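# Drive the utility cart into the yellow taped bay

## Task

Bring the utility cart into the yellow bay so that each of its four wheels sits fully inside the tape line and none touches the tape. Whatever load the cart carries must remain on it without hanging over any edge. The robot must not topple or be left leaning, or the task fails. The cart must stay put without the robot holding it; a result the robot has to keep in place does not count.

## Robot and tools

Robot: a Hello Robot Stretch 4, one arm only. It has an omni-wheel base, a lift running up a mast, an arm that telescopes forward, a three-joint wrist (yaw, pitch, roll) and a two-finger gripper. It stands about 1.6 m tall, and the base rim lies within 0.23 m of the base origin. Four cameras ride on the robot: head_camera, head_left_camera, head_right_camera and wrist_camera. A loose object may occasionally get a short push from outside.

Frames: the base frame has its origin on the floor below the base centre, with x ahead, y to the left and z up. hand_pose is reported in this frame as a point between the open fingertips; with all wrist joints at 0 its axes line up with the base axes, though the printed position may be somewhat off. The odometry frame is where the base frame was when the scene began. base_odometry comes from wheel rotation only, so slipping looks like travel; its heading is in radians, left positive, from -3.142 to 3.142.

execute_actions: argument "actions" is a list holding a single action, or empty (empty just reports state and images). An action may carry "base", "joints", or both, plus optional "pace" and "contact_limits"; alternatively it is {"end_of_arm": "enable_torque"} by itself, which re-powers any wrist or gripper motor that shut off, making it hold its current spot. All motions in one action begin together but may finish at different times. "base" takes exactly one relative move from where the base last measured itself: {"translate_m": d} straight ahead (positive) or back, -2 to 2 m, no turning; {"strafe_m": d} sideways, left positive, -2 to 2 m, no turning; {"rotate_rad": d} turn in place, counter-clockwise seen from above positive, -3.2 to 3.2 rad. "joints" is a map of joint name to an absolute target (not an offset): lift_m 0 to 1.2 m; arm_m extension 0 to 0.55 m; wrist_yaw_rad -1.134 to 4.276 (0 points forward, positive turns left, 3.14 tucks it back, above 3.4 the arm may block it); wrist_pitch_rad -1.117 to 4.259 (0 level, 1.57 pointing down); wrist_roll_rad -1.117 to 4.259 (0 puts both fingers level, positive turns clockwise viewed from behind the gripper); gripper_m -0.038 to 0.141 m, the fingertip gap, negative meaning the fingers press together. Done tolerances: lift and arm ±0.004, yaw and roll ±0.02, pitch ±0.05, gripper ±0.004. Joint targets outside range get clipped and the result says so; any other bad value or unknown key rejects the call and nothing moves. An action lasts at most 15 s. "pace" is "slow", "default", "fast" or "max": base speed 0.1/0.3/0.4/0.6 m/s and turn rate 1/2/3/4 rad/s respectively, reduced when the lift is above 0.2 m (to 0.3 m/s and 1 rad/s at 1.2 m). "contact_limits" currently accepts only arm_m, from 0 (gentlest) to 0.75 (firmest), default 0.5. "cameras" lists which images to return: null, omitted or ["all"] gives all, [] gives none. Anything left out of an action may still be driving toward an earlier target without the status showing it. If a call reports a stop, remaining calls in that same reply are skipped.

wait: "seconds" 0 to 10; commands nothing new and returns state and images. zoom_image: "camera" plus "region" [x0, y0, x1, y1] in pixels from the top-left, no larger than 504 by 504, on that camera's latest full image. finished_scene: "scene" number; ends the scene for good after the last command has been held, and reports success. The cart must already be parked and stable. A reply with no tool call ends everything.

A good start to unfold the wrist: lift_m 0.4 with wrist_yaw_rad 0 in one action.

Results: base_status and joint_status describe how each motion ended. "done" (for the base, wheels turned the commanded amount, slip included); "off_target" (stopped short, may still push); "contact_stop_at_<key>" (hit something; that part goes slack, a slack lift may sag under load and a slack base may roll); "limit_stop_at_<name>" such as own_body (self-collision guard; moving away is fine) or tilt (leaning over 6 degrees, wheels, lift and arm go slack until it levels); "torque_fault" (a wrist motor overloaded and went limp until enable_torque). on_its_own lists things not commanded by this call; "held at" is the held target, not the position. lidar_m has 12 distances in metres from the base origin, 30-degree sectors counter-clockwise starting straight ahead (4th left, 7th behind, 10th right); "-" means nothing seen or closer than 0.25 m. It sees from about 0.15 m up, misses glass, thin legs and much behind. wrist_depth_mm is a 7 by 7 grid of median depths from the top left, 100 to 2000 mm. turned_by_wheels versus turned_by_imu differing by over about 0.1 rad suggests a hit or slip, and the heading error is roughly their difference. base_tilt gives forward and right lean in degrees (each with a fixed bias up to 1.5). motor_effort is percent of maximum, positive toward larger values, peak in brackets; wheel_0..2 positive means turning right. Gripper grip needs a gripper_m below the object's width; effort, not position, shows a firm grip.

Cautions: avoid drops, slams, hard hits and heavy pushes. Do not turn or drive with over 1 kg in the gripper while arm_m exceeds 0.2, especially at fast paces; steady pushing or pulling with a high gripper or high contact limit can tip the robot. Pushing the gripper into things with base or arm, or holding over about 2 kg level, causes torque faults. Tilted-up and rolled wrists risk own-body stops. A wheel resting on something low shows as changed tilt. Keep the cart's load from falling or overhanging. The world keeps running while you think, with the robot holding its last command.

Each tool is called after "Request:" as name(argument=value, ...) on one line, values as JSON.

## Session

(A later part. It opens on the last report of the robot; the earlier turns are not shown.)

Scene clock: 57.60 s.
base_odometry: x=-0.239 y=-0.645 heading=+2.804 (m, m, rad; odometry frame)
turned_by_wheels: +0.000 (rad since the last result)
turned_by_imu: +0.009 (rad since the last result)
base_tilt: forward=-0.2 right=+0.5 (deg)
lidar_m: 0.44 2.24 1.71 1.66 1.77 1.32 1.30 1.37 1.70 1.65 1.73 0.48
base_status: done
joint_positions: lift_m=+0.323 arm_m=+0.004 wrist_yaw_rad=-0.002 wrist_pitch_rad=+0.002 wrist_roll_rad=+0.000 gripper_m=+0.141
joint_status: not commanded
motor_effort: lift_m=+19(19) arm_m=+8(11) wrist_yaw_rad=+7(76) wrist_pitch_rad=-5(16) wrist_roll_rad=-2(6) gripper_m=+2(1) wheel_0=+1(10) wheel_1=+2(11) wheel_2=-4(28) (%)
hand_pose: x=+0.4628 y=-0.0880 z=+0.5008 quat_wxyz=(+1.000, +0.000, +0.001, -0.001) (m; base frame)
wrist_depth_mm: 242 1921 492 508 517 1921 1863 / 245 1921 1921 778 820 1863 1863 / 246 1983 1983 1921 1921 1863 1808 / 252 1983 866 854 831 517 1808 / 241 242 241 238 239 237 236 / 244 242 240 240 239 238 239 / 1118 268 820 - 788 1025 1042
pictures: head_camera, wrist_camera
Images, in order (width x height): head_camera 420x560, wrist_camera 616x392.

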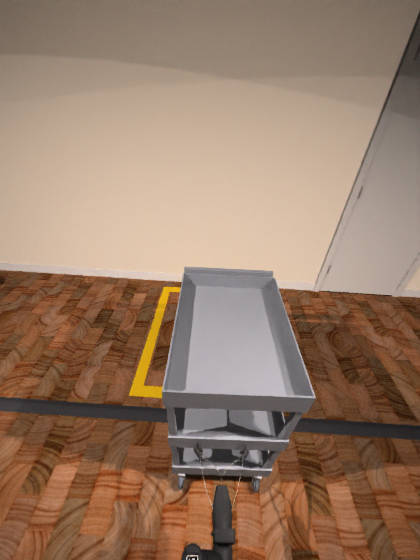

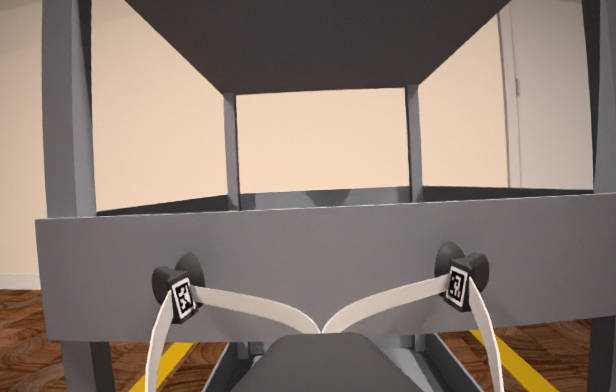

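Request:
execute_actions(actions=[{"base":{"translate_m":0.42},"pace":"slow"}], cameras=["head_camera"])

Request:
execute_actions(actions=[{"joints":{"arm_m":0.2},"pace":"slow"}], cameras=[])

Request:
execute_actions(actions=[{"base":{"translate_m":-0.15},"joints":{"arm_m":0.01,"wrist_pitch_rad":0.3}}])

Scene clock: 63.23 s.
base_odometry: x=-0.635 y=-0.506 heading=+2.804 (m, m, rad; odometry frame)
turned_by_wheels: +0.000 (rad since the last result)
turned_by_imu: +0.000 (rad since the last result)
base_tilt: forward=-0.2 right=+0.6 (deg)
lidar_m: 0.47 1.80 1.70 1.64 1.73 2.07 1.72 2.15 1.75 1.68 2.31 0.49
base_status: done
joint_positions: lift_m=+0.323 arm_m=+0.004 wrist_yaw_rad=+0.000 wrist_pitch_rad=+0.002 wrist_roll_rad=+0.000 gripper_m=+0.141
joint_status: not commanded
motor_effort: lift_m=+19(19) arm_m=+8(8) wrist_yaw_rad=+3(27) wrist_pitch_rad=-5(33) wrist_roll_rad=+0(9) gripper_m=+1(3) wheel_0=+0(6) wheel_1=+2(10) wheel_2=-1(14) (%)
hand_pose: x=+0.4630 y=-0.0875 z=+0.5008 quat_wxyz=(+1.000, +0.000, +0.001, +0.000) (m; base frame)
wrist_depth_mm: 1576 442 488 508 517 991 1430 / 1576 1464 854 778 788 1464 1464 / 1576 1537 1537 1537 1499 1499 1464 / 1618 271 854 854 842 544 1464 / 1499 256 256 256 257 256 257 / 1576 258 258 257 258 258 257 / 1182 274 1118 - 798 1008 1042
pictures: head_camera
Images, in order (width x height): head_camera 420x560.

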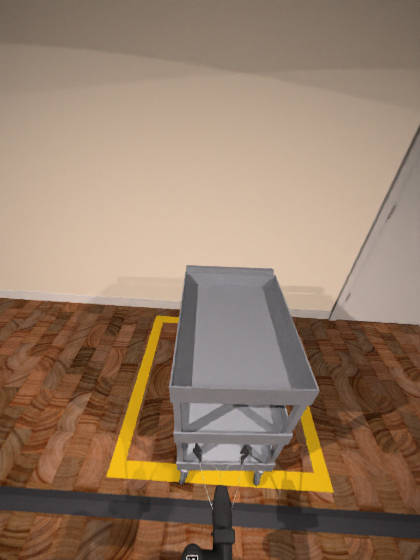

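Scene clock: 66.47 s.
base_odometry: x=-0.635 y=-0.506 heading=+2.804 (m, m, rad; odometry frame)
turned_by_wheels: +0.000 (rad since the last result)
turned_by_imu: +0.001 (rad since the last result)
base_tilt: forward=-0.2 right=+0.6 (deg)
lidar_m: 0.66 1.80 1.70 1.65 1.75 2.09 1.70 2.15 1.75 1.67 2.33 0.68
base_status: not commanded
joint_positions: lift_m=+0.323 arm_m=+0.198 wrist_yaw_rad=-0.001 wrist_pitch_rad=+0.001 wrist_roll_rad=+0.000 gripper_m=+0.141
joint_status: all done
motor_effort: lift_m=+19(19) arm_m=+9(11) wrist_yaw_rad=+5(11) wrist_pitch_rad=-4(5) wrist_roll_rad=-2(0) gripper_m=+0(0) wheel_0=+1(1) wheel_1=+2(2) wheel_2=-3(4) (%)
hand_pose: x=+0.6577 y=-0.0878 z=+0.5010 quat_wxyz=(+1.000, +0.000, +0.001, -0.001) (m; base frame)
wrist_depth_mm: 1336 1308 492 508 517 931 1255 / 1336 1308 1336 788 798 1281 1281 / 1366 1336 1308 1308 1281 1255 1255 / 1366 270 820 854 820 559 1308 / 1397 240 240 239 239 238 238 / 1366 242 240 241 240 239 239 / 1182 251 1060 - 820 960 1025
pictures: none
No camera images: the call's "cameras" was empty. Leave "cameras" out to get every camera's image.

Scene clock: 68.30 s.
base_odometry: x=-0.493 y=-0.556 heading=+2.804 (m, m, rad; odometry frame)
turned_by_wheels: +0.000 (rad since the last result)
turned_by_imu: +0.001 (rad since the last result)
base_tilt: forward=-0.3 right=+0.6 (deg)
lidar_m: 0.80 1.97 1.70 1.65 1.75 1.93 1.57 1.67 1.71 1.66 2.52 0.84
base_status: done
joint_positions: lift_m=+0.323 arm_m=+0.011 wrist_yaw_rad=+0.000 wrist_pitch_rad=+0.302 wrist_roll_rad=+0.000 gripper_m=+0.141
joint_status: all done
motor_effort: lift_m=+19(19) arm_m=-7(9) wrist_yaw_rad=+2(5) wrist_pitch_rad=-7(6) wrist_roll_rad=-3(2) gripper_m=+2(4) wheel_0=-1(5) wheel_1=+0(8) wheel_2=-1(8) (%)
hand_pose: x=+0.4576 y=-0.0875 z=+0.4155 quat_wxyz=(+0.989, +0.000, +0.151, +0.000) (m; base frame)
wrist_depth_mm: 1537 1537 1499 1537 1499 1430 1430 / 1576 1576 539 544 549 1499 1537 / 1708 1661 1160 1618 1661 1618 1618 / 1756 1808 1499 1205 1118 1430 1499 / 1205 1205 788 831 788 976 1025 / 891 842 668 661 661 759 798 / 732 699 699 - 683 676 661
pictures: head_camera, head_left_camera, head_right_camera, wrist_camera
Images, in order (width x height): head_camera 420x560, head_left_camera 420x672, head_right_camera 420x672, wrist_camera 616x392.

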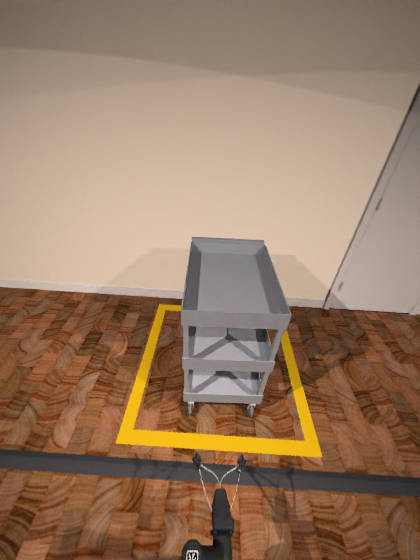

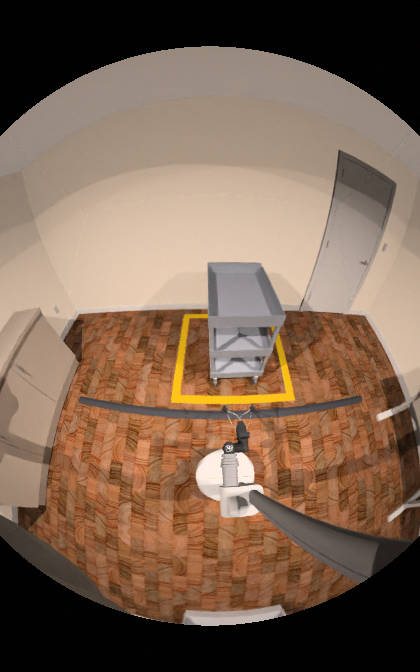

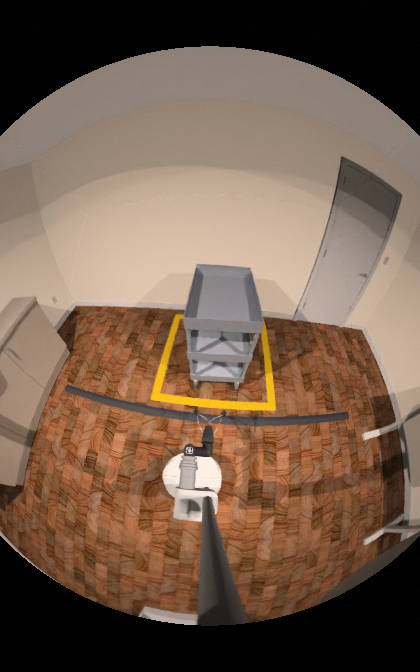

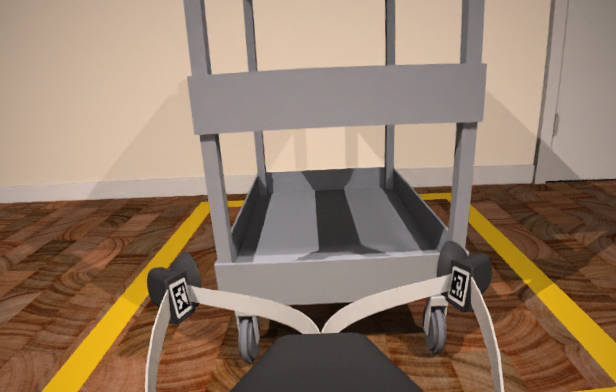

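Request:
finished_scene(scene=1)

The scene is finished: the task was done.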